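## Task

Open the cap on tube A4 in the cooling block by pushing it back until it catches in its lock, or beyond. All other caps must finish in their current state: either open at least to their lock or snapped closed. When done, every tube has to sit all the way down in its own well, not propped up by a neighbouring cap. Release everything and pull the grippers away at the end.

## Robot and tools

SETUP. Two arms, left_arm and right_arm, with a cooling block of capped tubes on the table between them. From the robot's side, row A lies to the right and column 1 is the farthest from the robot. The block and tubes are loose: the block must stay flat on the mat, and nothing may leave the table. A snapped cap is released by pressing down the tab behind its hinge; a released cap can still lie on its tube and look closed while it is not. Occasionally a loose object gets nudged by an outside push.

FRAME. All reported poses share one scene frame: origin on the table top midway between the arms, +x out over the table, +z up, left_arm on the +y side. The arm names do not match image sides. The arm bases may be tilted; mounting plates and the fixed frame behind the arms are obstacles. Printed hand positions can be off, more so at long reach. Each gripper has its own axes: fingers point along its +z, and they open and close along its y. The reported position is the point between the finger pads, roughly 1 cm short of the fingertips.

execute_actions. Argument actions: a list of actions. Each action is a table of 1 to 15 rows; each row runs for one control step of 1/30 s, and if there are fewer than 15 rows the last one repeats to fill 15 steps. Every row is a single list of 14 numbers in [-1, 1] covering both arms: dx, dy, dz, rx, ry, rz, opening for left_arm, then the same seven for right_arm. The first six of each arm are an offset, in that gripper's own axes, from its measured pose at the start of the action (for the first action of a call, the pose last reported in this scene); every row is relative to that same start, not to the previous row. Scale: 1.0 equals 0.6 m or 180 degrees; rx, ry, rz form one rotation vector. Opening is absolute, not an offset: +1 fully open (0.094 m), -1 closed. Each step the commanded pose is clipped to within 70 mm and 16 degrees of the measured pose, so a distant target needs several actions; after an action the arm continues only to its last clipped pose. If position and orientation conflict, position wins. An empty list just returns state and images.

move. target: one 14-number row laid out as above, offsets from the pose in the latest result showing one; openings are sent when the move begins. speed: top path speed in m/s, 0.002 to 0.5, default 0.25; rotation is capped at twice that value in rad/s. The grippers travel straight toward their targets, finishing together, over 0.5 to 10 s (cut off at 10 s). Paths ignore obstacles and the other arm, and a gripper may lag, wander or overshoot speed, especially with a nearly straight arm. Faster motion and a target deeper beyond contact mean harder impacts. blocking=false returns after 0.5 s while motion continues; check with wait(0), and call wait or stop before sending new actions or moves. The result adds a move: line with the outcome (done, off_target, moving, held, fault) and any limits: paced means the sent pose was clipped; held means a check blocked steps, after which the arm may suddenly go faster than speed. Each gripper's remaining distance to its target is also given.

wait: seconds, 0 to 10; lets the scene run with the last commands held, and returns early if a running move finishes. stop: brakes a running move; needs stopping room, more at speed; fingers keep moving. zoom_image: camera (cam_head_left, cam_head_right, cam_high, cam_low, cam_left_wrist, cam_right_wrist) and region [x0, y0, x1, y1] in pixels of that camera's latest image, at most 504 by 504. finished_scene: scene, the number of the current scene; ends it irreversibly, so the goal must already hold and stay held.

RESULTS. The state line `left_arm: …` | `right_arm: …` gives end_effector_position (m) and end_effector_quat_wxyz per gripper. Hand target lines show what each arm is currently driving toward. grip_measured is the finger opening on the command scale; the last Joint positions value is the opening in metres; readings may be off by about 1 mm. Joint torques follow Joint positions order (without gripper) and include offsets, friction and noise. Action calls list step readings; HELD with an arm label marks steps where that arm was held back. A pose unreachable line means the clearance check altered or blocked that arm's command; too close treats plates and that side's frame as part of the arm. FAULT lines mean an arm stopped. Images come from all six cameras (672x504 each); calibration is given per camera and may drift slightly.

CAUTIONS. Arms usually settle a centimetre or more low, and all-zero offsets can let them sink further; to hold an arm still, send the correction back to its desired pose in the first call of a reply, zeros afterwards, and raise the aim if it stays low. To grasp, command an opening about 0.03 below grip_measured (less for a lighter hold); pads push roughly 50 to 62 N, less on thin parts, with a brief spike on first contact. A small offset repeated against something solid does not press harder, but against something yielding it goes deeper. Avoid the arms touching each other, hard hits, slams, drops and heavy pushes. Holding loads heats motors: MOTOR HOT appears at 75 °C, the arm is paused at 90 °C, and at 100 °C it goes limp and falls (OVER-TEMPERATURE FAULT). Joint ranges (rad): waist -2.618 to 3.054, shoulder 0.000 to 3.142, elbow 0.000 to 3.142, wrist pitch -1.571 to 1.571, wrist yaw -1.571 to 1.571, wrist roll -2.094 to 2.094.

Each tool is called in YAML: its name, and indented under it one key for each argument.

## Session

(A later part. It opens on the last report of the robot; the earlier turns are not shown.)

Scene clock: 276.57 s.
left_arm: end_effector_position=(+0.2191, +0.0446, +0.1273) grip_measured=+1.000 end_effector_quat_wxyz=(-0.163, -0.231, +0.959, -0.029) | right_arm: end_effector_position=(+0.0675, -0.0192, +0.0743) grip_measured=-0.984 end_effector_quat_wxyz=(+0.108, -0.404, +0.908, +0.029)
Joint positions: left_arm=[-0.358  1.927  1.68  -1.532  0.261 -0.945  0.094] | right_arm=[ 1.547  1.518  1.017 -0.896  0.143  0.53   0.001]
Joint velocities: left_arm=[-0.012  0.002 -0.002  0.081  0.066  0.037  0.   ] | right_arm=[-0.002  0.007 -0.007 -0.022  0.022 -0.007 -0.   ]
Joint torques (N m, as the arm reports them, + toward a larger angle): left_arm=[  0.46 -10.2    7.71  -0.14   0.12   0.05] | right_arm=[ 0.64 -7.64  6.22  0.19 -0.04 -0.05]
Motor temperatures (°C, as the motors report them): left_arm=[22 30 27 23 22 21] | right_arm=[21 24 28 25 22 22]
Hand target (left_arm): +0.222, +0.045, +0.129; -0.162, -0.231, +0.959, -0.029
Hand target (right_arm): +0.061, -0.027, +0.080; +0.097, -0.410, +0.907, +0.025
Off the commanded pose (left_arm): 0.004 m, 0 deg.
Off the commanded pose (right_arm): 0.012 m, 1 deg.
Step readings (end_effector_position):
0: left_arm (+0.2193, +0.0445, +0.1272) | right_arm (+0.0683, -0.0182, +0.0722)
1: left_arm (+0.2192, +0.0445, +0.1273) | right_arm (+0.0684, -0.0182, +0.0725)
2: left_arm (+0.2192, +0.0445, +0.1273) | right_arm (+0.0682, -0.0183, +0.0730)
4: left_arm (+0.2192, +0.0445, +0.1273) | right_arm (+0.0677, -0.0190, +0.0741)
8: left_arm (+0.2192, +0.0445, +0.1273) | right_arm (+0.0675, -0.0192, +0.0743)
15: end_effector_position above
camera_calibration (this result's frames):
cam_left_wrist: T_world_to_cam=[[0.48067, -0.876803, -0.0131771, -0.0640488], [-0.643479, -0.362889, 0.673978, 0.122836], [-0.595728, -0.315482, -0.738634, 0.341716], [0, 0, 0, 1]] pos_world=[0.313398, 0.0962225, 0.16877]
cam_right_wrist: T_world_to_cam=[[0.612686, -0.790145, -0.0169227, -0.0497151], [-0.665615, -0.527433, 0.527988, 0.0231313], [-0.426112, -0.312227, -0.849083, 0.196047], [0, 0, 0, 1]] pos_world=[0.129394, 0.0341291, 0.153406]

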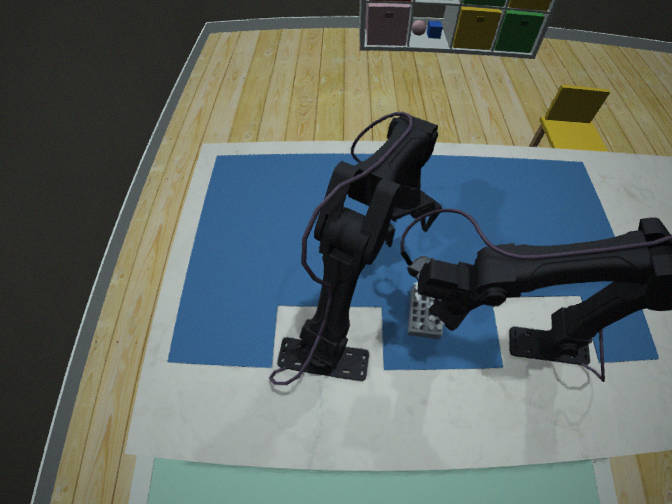

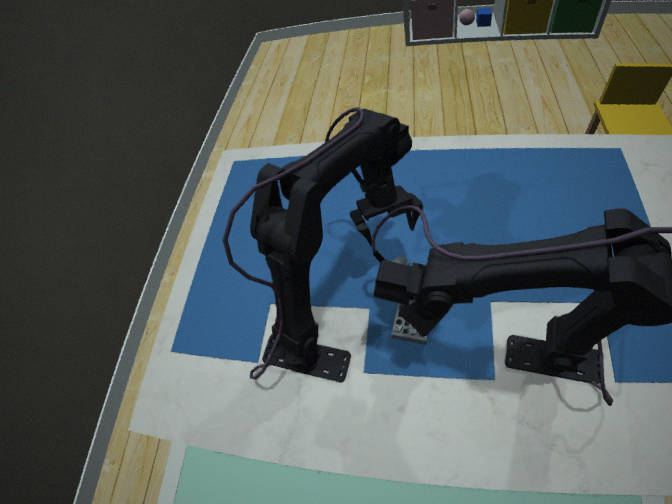

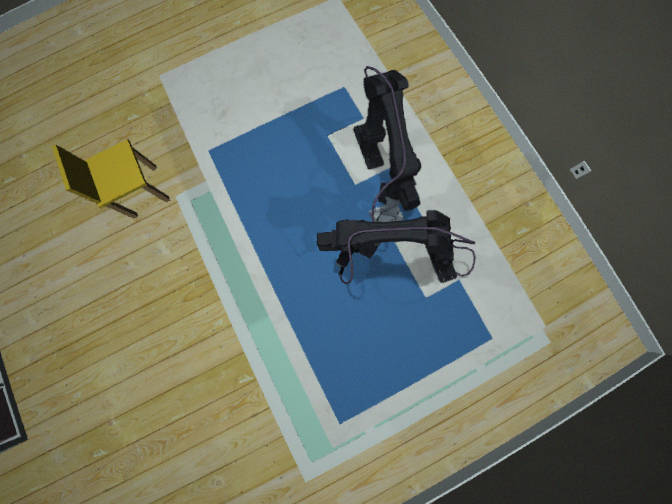

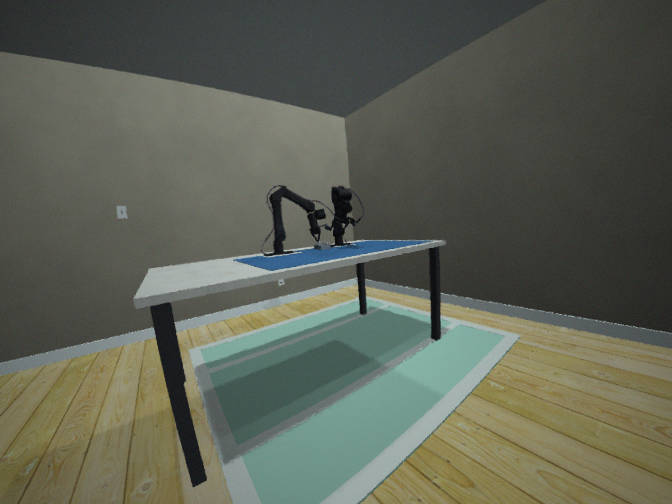

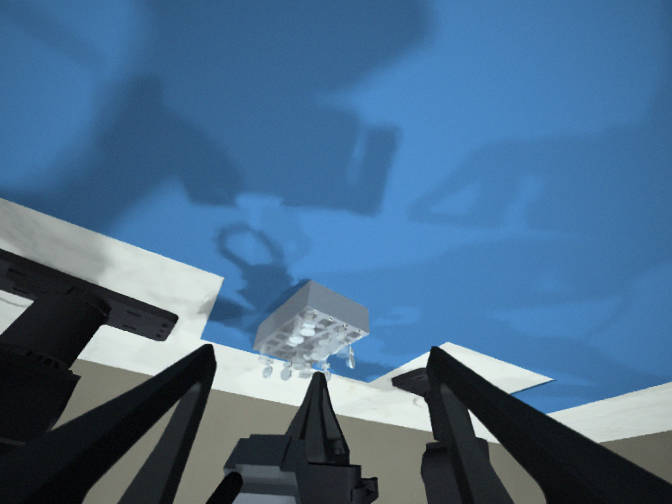

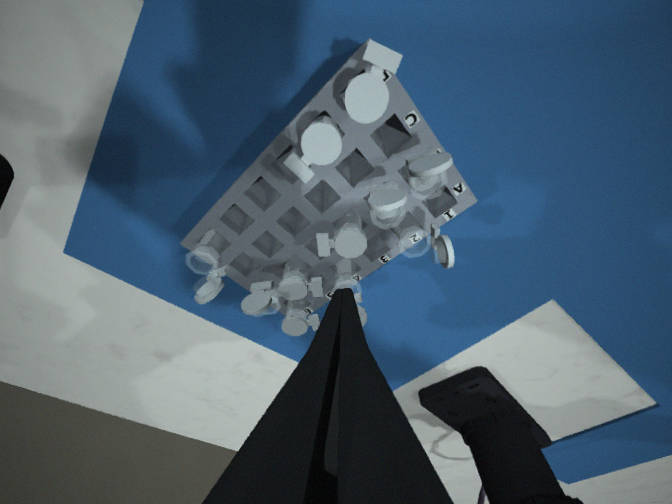

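zoom_image:
  camera: "cam_left_wrist"
  region: [295, 345, 365, 400]

zoom_image:
  camera: "cam_head_right"
  region: [385, 295, 445, 350]

Region (295, 345, 365, 400) of cam_left_wrist's 672x504 image, scaled by 7.200, with more detail than that image has; it fills the top 396 rows of this view, and the rest is white.

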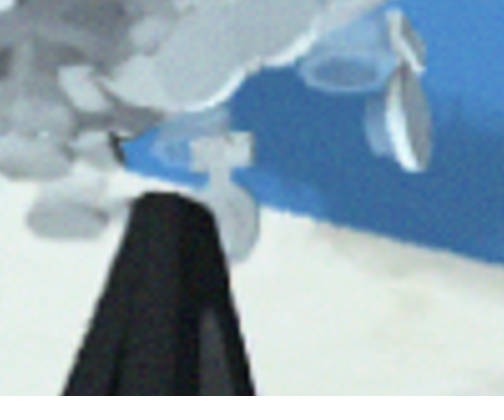

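Region (385, 295, 445, 350) of cam_head_right's 672x504 image, scaled by 8.400, with more detail than that image has; it fills the top 462 rows of this view, and the rest is white.

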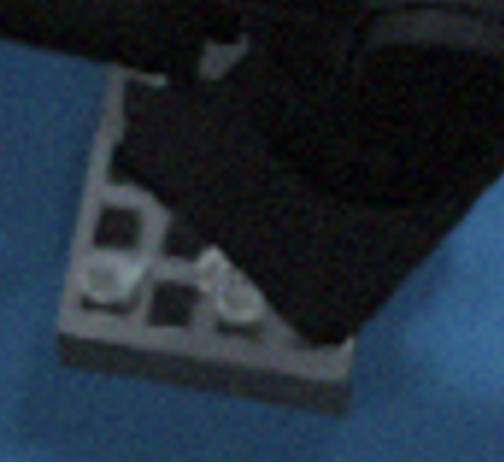

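execute_actions:
  actions:
    - [[-0.004,-0.0008,-0.004,0,0,0,1.0,0.01797,-0.00216,-0.01354,-0.00048,0.0099,-0.00399,-1.0],[-0.004,-0.0008,-0.004,0,0,0,1.0,0.02186,-0.00339,-0.01375,0.00005,0.01269,-0.00437,-1.0],[-0.004,-0.0008,-0.004,0,0,0,1.0,0.02575,-0.00462,-0.01397,0.00059,0.01549,-0.00474,-1.0],[-0.004,-0.0008,-0.004,0,0,0,1.0,0.02964,-0.00585,-0.01418,0.00112,0.01828,-0.00512,-1.0],[-0.004,-0.0008,-0.004,0,0,0,1.0,0.03353,-0.00708,-0.01439,0.00165,0.02108,-0.0055,-1.0],[-0.004,-0.0008,-0.004,0,0,0,1.0,0.03741,-0.00831,-0.0146,0.00219,0.02387,-0.00588,-1.0],[-0.004,-0.0008,-0.004,0,0,0,1.0,0.03741,-0.00831,-0.0146,0.00219,0.02387,-0.00588,-1.0],[-0.004,-0.0008,-0.004,0,0,0,1.0,0.03555,-0.00801,-0.01902,0.00043,0.02088,-0.00539,-1.0],[-0.004,-0.0008,-0.004,0,0,0,1.0,0.03555,-0.00801,-0.01902,0.00043,0.02088,-0.00539,-1.0],[-0.004,-0.0008,-0.004,0,0,0,1.0,0.03555,-0.00801,-0.01902,0.00043,0.02088,-0.00539,-1.0],[-0.004,-0.0008,-0.004,0,0,0,1.0,0.03707,-0.00826,-0.0154,0.00187,0.02333,-0.00579,-1.0]]

Scene clock: 290.70 s.
left_arm: end_effector_position=(+0.2189, +0.0447, +0.1273) grip_measured=+1.000 end_effector_quat_wxyz=(-0.163, -0.230, +0.959, -0.029) | right_arm: end_effector_position=(+0.0651, -0.0235, +0.0759) grip_measured=-0.984 end_effector_quat_wxyz=(+0.101, -0.405, +0.908, +0.027)
Joint positions: left_arm=[-0.358  1.927  1.68  -1.533  0.261 -0.943  0.094] | right_arm=[ 1.547  1.508  1.017 -0.918  0.134  0.53   0.001]
Joint velocities: left_arm=[-0.017  0.002 -0.002  0.007 -0.037  0.066  0.   ] | right_arm=[-0.022 -0.002 -0.002 -0.007 -0.022 -0.007 -0.   ]
Joint torques (N m, as the arm reports them, + toward a larger angle): left_arm=[  0.46 -10.2    7.72  -0.15   0.13   0.05] | right_arm=[ 0.6  -7.42  5.82 -0.11 -0.1  -0.05]
Motor temperatures (°C, as the motors report them): left_arm=[22 30 27 23 22 21] | right_arm=[21 25 28 24 22 22]
Hand target (left_arm): +0.222, +0.045, +0.129; -0.162, -0.231, +0.959, -0.029
Hand target (right_arm): +0.056, -0.039, +0.078; +0.077, -0.413, +0.908, +0.011
Off the commanded pose (left_arm): 0.004 m, 0 deg.
Off the commanded pose (right_arm): 0.019 m, 4 deg.
Step readings (end_effector_position):
0: left_arm (+0.2191, +0.0446, +0.1273) | right_arm (+0.0675, -0.0192, +0.0743)
1: left_arm (+0.2191, +0.0446, +0.1273) | right_arm (+0.0675, -0.0192, +0.0743)
2: left_arm (+0.2191, +0.0446, +0.1273) | right_arm (+0.0674, -0.0194, +0.0742)
4: left_arm (+0.2190, +0.0446, +0.1273) | right_arm (+0.0671, -0.0199, +0.0741)
8: left_arm (+0.2189, +0.0447, +0.1273) | right_arm (+0.0656, -0.0226, +0.0741)
15: end_effector_position above
camera_calibration (this result's frames):
cam_left_wrist: T_world_to_cam=[[0.479398, -0.877496, -0.0133238, -0.0635678], [-0.643685, -0.3619, 0.674313, 0.122697], [-0.596529, -0.314688, -0.738325, 0.341777], [0, 0, 0, 1]] pos_world=[0.313333, 0.096177, 0.168759]
cam_right_wrist: T_world_to_cam=[[0.613712, -0.789364, -0.0161664, -0.0516996], [-0.658918, -0.523358, 0.540299, 0.017084], [-0.434954, -0.320936, -0.841318, 0.194754], [0, 0, 0, 1]] pos_world=[0.127695, 0.0306347, 0.153784]

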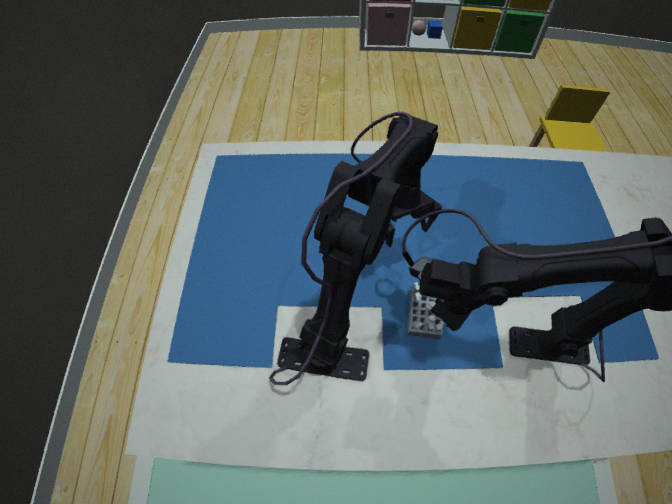

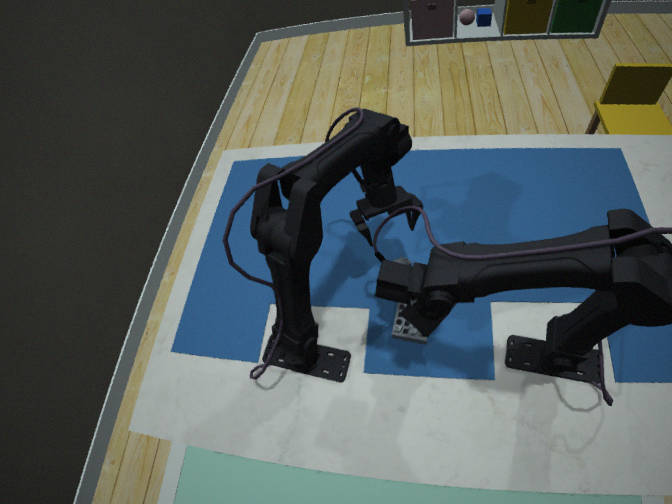

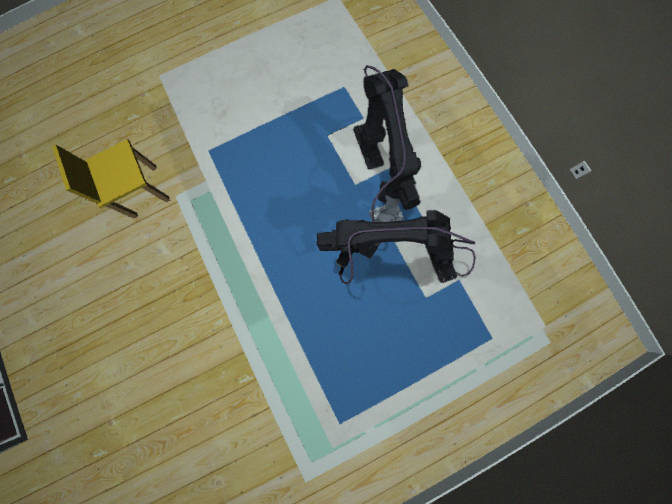

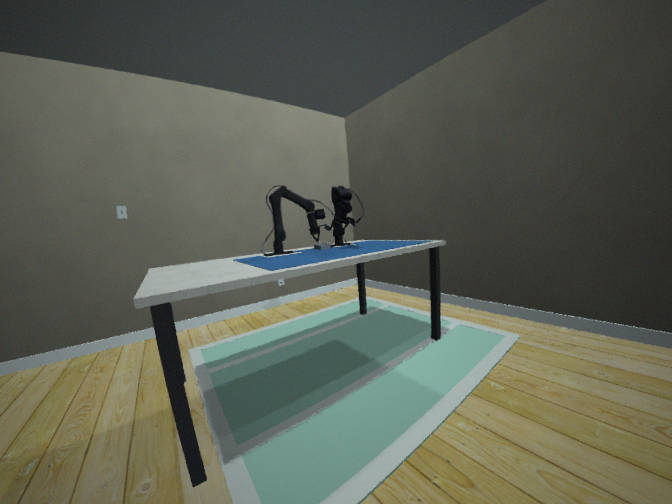

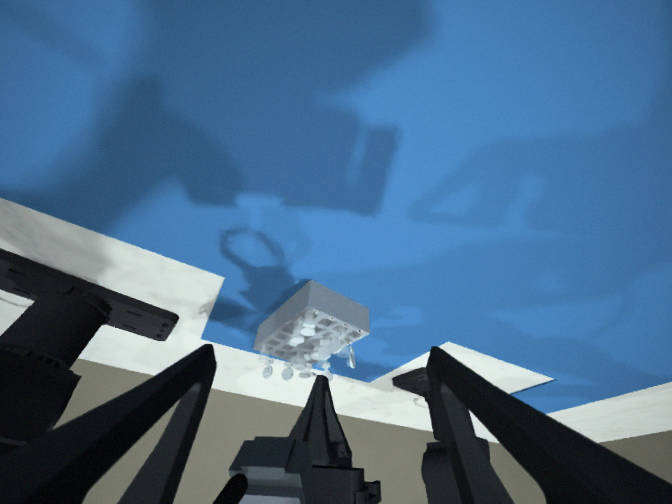

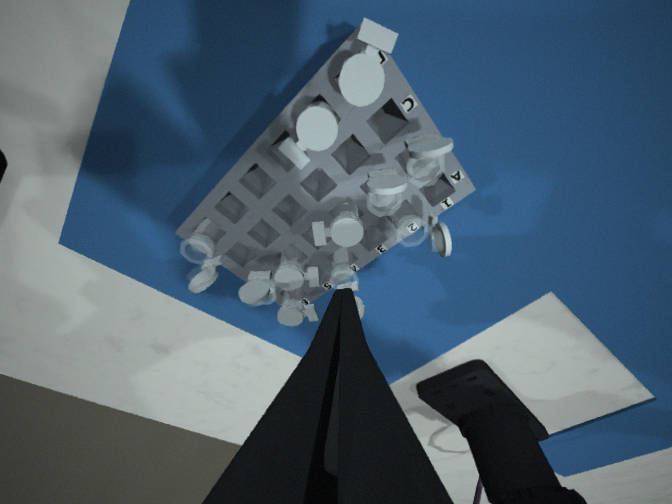

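execute_actions:
  actions:
    - [[-0.004,-0.0008,-0.004,0,0,0,1.0,0.02254,-0.00433,-0.0109,0.00115,0.01371,-0.00421,-1.0],[-0.004,-0.0008,-0.004,0,0,0,1.0,0.01561,-0.0024,-0.011,-0.00011,0.00879,-0.00317,-1.0],[-0.004,-0.0008,-0.004,0,0,0,1.0,0.00868,-0.00047,-0.0111,-0.00138,0.00387,-0.00213,-1.0],[-0.004,-0.0008,-0.004,0,0,0,1.0,0.00175,0.00146,-0.0112,-0.00265,-0.00105,-0.00109,-1.0],[-0.004,-0.0008,-0.004,0,0,0,1.0,-0.00518,0.00339,-0.0112,-0.00391,-0.00596,-0.00005,-1.0],[-0.004,-0.0008,-0.004,0,0,0,1.0,-0.01212,0.00532,-0.0113,-0.00518,-0.01088,0.00099,-1.0],[-0.004,-0.0008,-0.004,0,0,0,1.0,-0.01905,0.00725,-0.0114,-0.00645,-0.0158,0.00203,-1.0],[-0.004,-0.0008,-0.004,0,0,0,1.0,-0.02598,0.00917,-0.0115,-0.00772,-0.02071,0.00306,-1.0]]
    - [[-0.004,-0.0008,-0.004,0,0,0,1.0,-0.0153,0.0034,-0.0171,-0.0058,-0.0149,0.0022,-1.0],[-0.004,-0.0008,-0.004,0,0,0,1.0,-0.0173,0.0035,-0.0234,-0.008,-0.0187,0.0028,-1.0],[-0.004,-0.0008,-0.004,0,0,0,1.0,-0.0193,0.0037,-0.0297,-0.0103,-0.0225,0.0035,-1.0],[-0.004,-0.0008,-0.004,0,0,0,1.0,-0.0214,0.0038,-0.036,-0.0125,-0.0263,0.0041,-1.0],[-0.004,-0.0008,-0.004,0,0,0,1.0,-0.0234,0.004,-0.0423,-0.0147,-0.0301,0.0047,-1.0],[-0.004,-0.0008,-0.004,0,0,0,1.0,-0.0254,0.0041,-0.0486,-0.017,-0.0339,0.0053,-1.0],[-0.004,-0.0008,-0.004,0,0,0,1.0,-0.0274,0.0043,-0.0549,-0.0192,-0.0378,0.0059,-1.0],[-0.004,-0.0008,-0.004,0,0,0,1.0,-0.0294,0.0044,-0.0612,-0.0214,-0.0416,0.0066,-1.0],[-0.004,-0.0008,-0.004,0,0,0,1.0,-0.0314,0.0046,-0.0675,-0.0237,-0.0454,0.0072,-1.0]]

Scene clock: 296.03 s.
left_arm: end_effector_position=(+0.2185, +0.0449, +0.1274) grip_measured=+1.000 end_effector_quat_wxyz=(-0.163, -0.229, +0.959, -0.029) | right_arm: end_effector_position=(+0.0665, -0.0170, +0.1083) grip_measured=-0.984 end_effector_quat_wxyz=(+0.139, -0.398, +0.903, +0.081)
Joint positions: left_arm=[-0.358  1.927  1.68  -1.534  0.261 -0.941  0.094] | right_arm=[ 1.547  1.391  1.017 -0.903  0.135  0.53   0.001]
Joint velocities: left_arm=[-0.027  0.002 -0.002 -0.066  0.066  0.022  0.   ] | right_arm=[ 0.002 -0.017  0.002 -0.051  0.081 -0.007  0.   ]
Joint torques (N m, as the arm reports them, + toward a larger angle): left_arm=[  0.46 -10.19   7.73  -0.15   0.13   0.05] | right_arm=[-0.11 -6.47  7.69  0.9   0.13 -0.04]
Motor temperatures (°C, as the motors report them): left_arm=[22 30 27 23 22 21] | right_arm=[21 25 28 24 22 22]
Hand target (left_arm): +0.222, +0.046, +0.129; -0.163, -0.229, +0.959, -0.029
Hand target (right_arm): +0.069, -0.010, +0.121; +0.154, -0.394, +0.901, +0.097
Off the commanded pose (left_arm): 0.004 m, 0 deg.
Off the commanded pose (right_arm): 0.014 m, 3 deg.
Step readings (end_effector_position; steps 1 to 15: 1st action; 16 to 30: 2nd action):
0: left_arm (+0.2189, +0.0447, +0.1273) | right_arm (+0.0651, -0.0235, +0.0759)
1: left_arm (+0.2188, +0.0447, +0.1274) | right_arm (+0.0651, -0.0235, +0.0759)
2: left_arm (+0.2188, +0.0447, +0.1274) | right_arm (+0.0651, -0.0235, +0.0759)
4: left_arm (+0.2188, +0.0448, +0.1274) | right_arm (+0.0651, -0.0232, +0.0759)
8: left_arm (+0.2188, +0.0448, +0.1274) | right_arm (+0.0656, -0.0218, +0.0762)
15: left_arm (+0.2187, +0.0448, +0.1274) | right_arm (+0.0659, -0.0201, +0.0765)
16: left_arm (+0.2187, +0.0448, +0.1274) | right_arm (+0.0659, -0.0201, +0.0765)
17: left_arm (+0.2187, +0.0448, +0.1274) | right_arm (+0.0659, -0.0200, +0.0769)
19: left_arm (+0.2186, +0.0449, +0.1274) | right_arm (+0.0660, -0.0195, +0.0801)
23: left_arm (+0.2185, +0.0449, +0.1274) | right_arm (+0.0664, -0.0178, +0.0955)
30: end_effector_position above
camera_calibration (this result's frames):
cam_left_wrist: T_world_to_cam=[[0.477164, -0.878702, -0.0140583, -0.0625498], [-0.643701, -0.360352, 0.675126, 0.122286], [-0.5983, -0.313096, -0.737569, 0.341899], [0, 0, 0, 1]] pos_world=[0.31312, 0.0961507, 0.168736]
cam_right_wrist: T_world_to_cam=[[0.615038, -0.781952, -0.101387, -0.0377038], [-0.671966, -0.587065, 0.451461, 0.013282], [-0.412541, -0.209537, -0.886512, 0.230073], [0, 0, 0, 1]] pos_world=[0.127029, 0.0265237, 0.194143]

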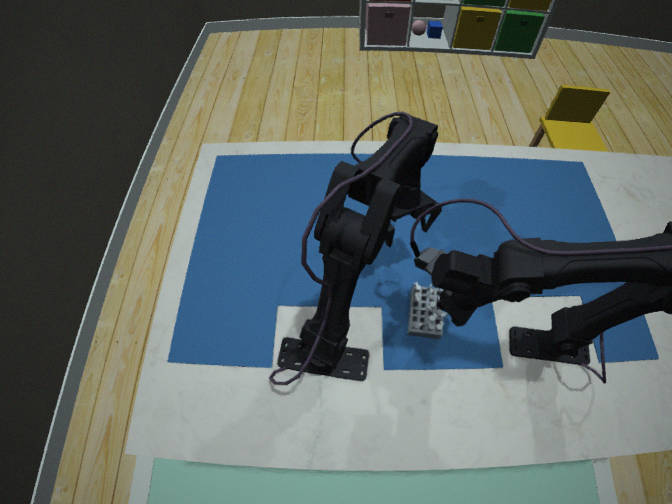

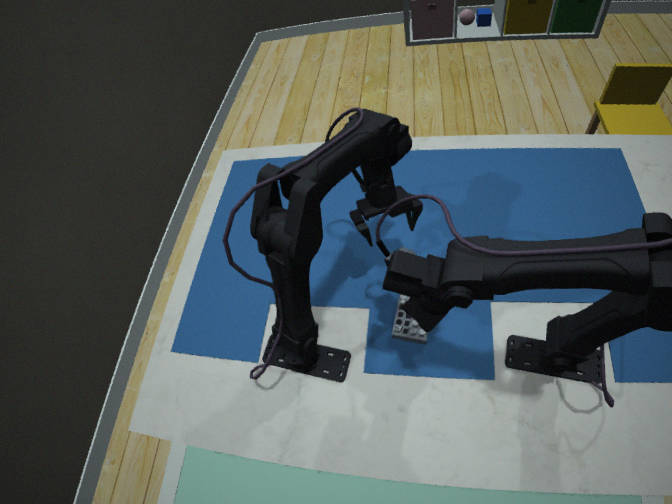

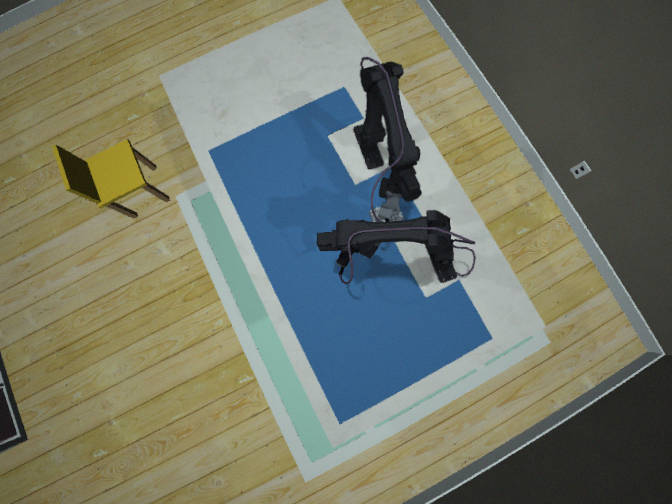

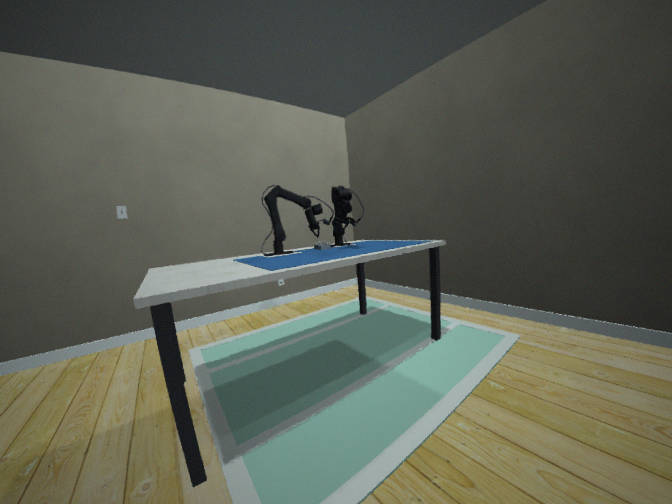

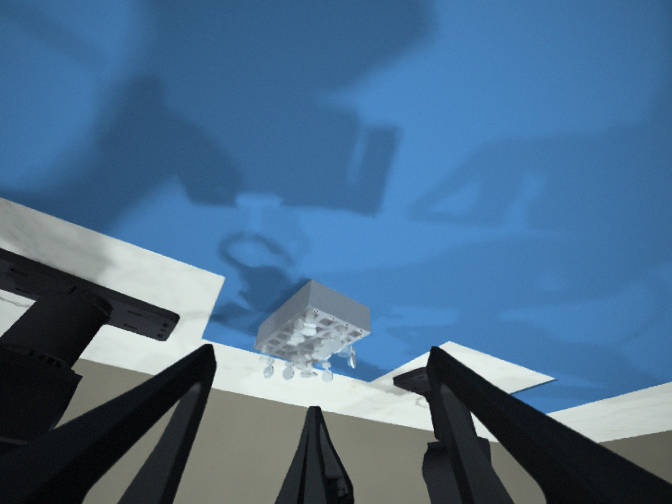

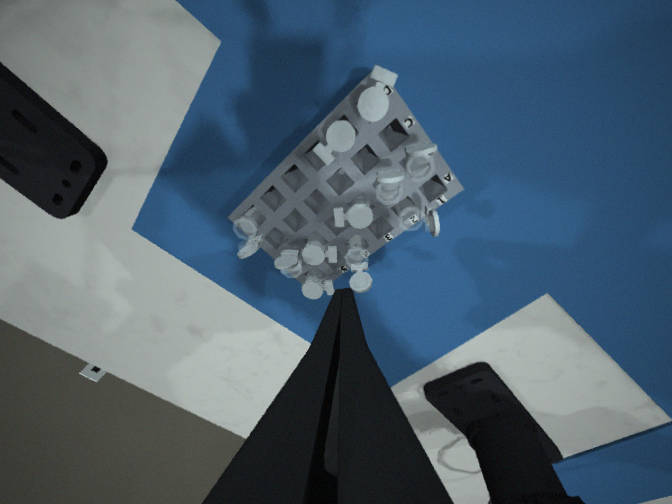

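zoom_image:
  camera: "cam_right_wrist"
  region: [290, 195, 450, 310]

zoom_image:
  camera: "cam_left_wrist"
  region: [250, 310, 375, 395]

Region (290, 195, 450, 310) of cam_right_wrist's 672x504 image, scaled by 3.150, with more detail than that image has; it fills the top 362 rows of this view, and the rest is white.

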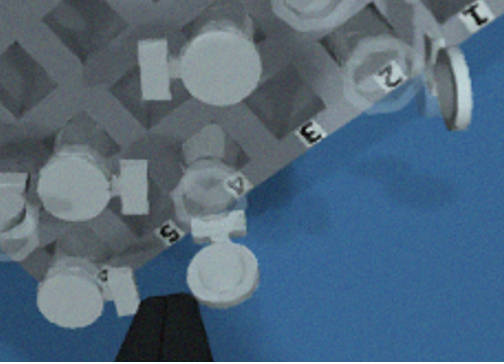

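Region (250, 310, 375, 395) of cam_left_wrist's 672x504 image, scaled by 4.032, with more detail than that image has; it fills the top 343 rows of this view, and the rest is white.

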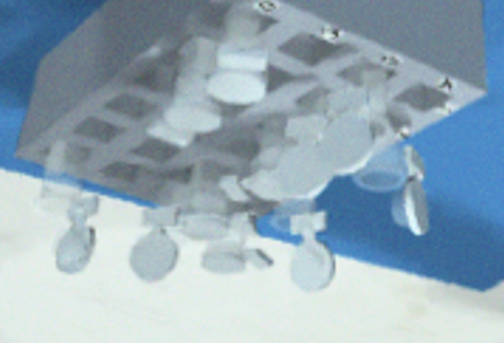

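zoom_image:
  camera: "cam_right_wrist"
  region: [325, 225, 395, 300]

zoom_image:
  camera: "cam_left_wrist"
  region: [295, 340, 365, 390]

Region (325, 225, 395, 300) of cam_right_wrist's 672x504 image, scaled by 6.720, with more detail than that image has; it fills the left 470 columns of this view, and the rest is white.

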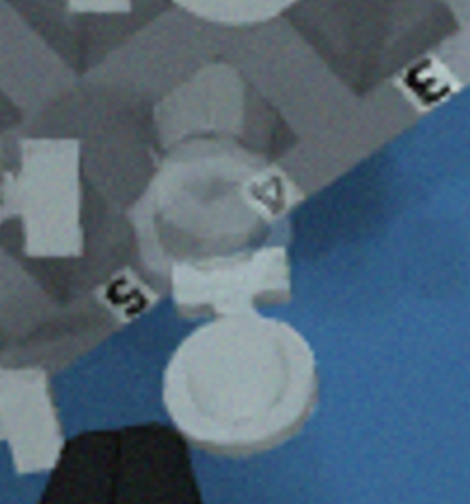

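Region (295, 340, 365, 390) of cam_left_wrist's 672x504 image, scaled by 7.200, with more detail than that image has; it fills the top 360 rows of this view, and the rest is white.

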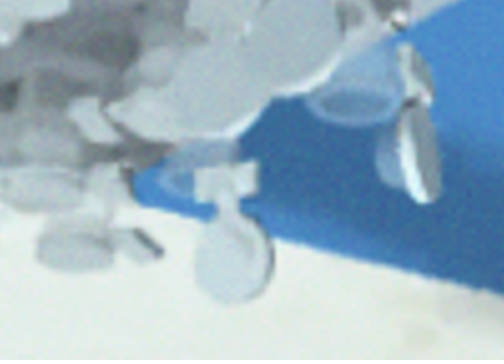

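move:
  target: [-0.041,0.12,-0.064,0,0,0,1.0,0.0624,-0.0957,-0.18,0,0,0,-1.0]
  speed: 0.25

Scene clock: 302.53 s.
left_arm: end_effector_position=(+0.2245, +0.1212, +0.1578) grip_measured=+1.000 end_effector_quat_wxyz=(-0.114, -0.238, +0.963, -0.061) | right_arm: end_effector_position=(+0.0636, -0.1099, +0.1868) grip_measured=-0.984 end_effector_quat_wxyz=(+0.128, -0.400, +0.905, +0.068)
Joint positions: left_arm=[-0.137  1.736  1.578 -1.552  0.218 -0.749  0.094] | right_arm=[ 1.45   1.088  1.141 -1.353  0.107  0.437  0.001]
Joint velocities: left_arm=[-0.007 -0.007  0.007 -0.022  0.022  0.066  0.   ] | right_arm=[-0.007 -0.007  0.007 -0.081  0.081 -0.051 -0.   ]
Joint torques (N m, as the arm reports them, + toward a larger angle): left_arm=[ 0.06 -9.96  4.88  0.02  0.02  0.04] | right_arm=[-0.56 -3.08  8.35  0.75  0.05 -0.06]
Motor temperatures (°C, as the motors report them): left_arm=[22 30 27 23 22 21] | right_arm=[21 24 29 25 22 22]
Hand target (left_arm): +0.220, +0.125, +0.157; -0.116, -0.236, +0.963, -0.054
Hand target (right_arm): +0.066, -0.109, +0.199; +0.140, -0.398, +0.903, +0.079
Off the commanded pose (left_arm): 0.007 m, 7 deg.
Off the commanded pose (right_arm): 0.010 m, 2 deg.
joint sent to its limit (left arm) — the command would take joint 4 (wrist pitch) past its lower limit, so that joint was sent only as far as its limit.
move: off_target (left_arm)
camera_calibration (this result's frames):
cam_left_wrist: T_world_to_cam=[[0.500091, -0.863066, 0.0708926, -0.0184019], [-0.704491, -0.357864, 0.612883, 0.156297], [-0.503589, -0.35644, -0.786987, 0.383558], [0, 0, 0, 1]] pos_world=[0.312468, 0.176767, 0.207368]
cam_right_wrist: T_world_to_cam=[[0.613959, -0.78512, -0.081492, -0.104532], [-0.667753, -0.571665, 0.476765, -0.0819006], [-0.420904, -0.238298, -0.875245, 0.274285], [0, 0, 0, 1]] pos_world=[0.124937, -0.0635282, 0.270596]

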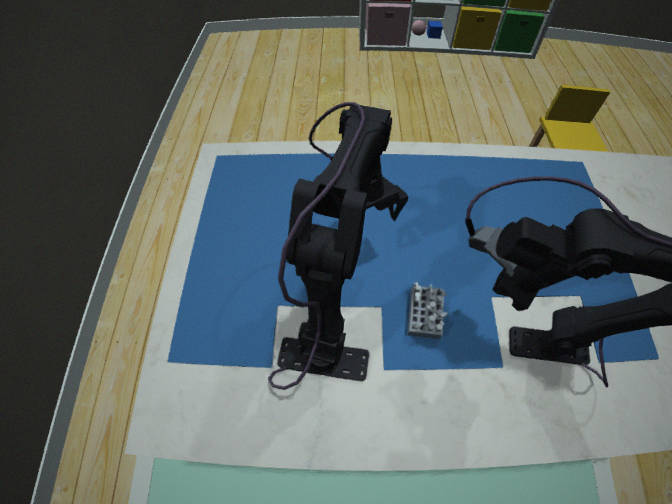

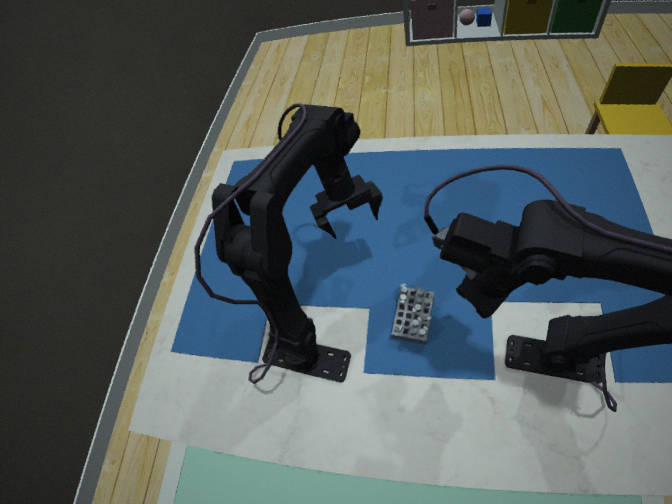

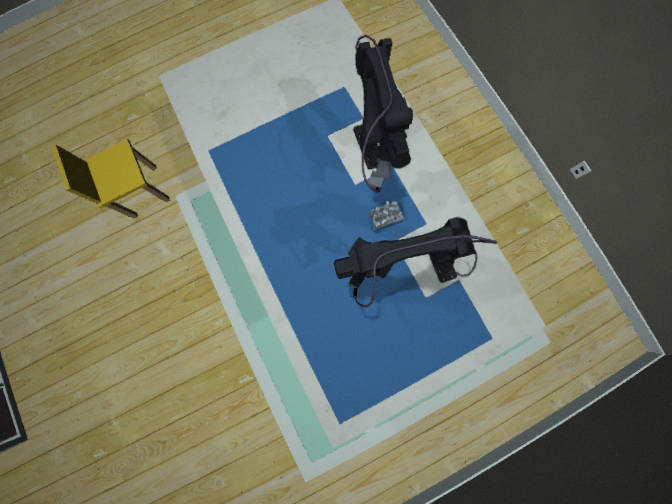

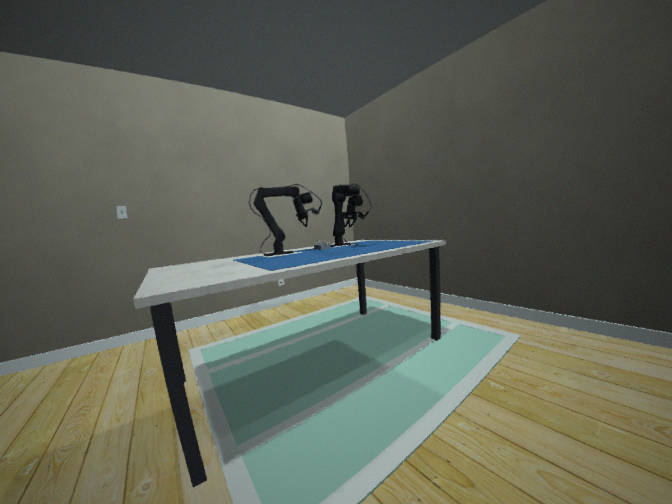

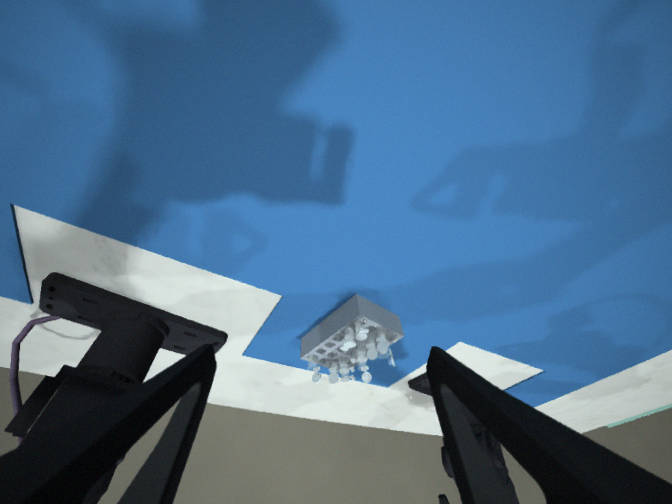

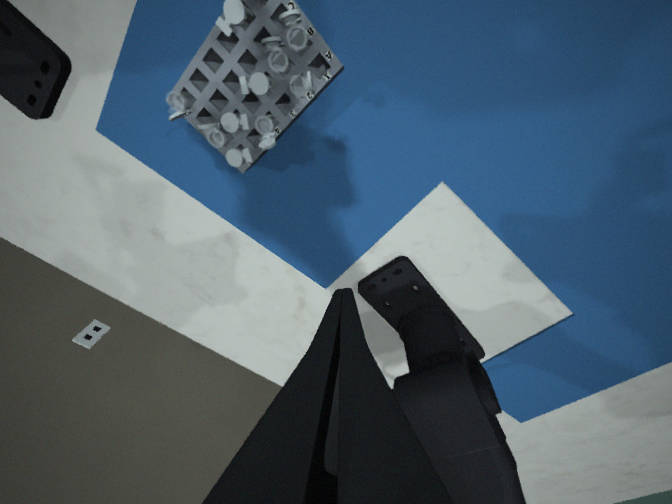

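zoom_image:
  camera: "cam_right_wrist"
  region: [160, 0, 350, 180]

zoom_image:
  camera: "cam_low"
  region: [305, 232, 337, 254]

Region (160, 0, 350, 180) of cam_right_wrist's 672x504 image, scaled by 2.653, with more detail than that image has; it fills the top 477 rows of this view, and the rest is white.

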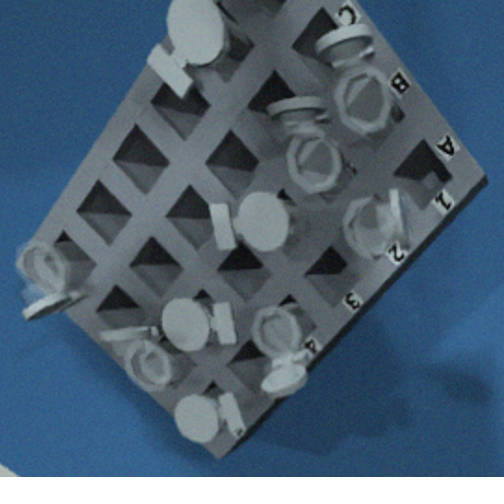

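Region (305, 232, 337, 254) of cam_low's 672x504 image, scaled by 15.750, with more detail than that image has; it fills the top 346 rows of this view, and the rest is white.

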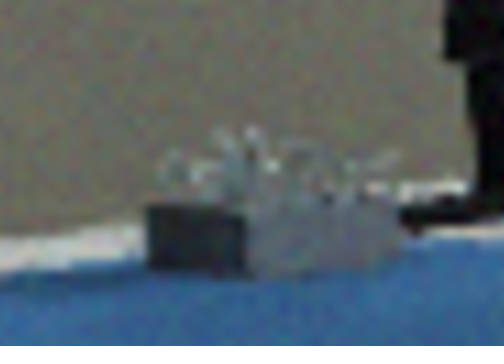

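finished_scene:
  scene: 1

The scene is finished: the task was done.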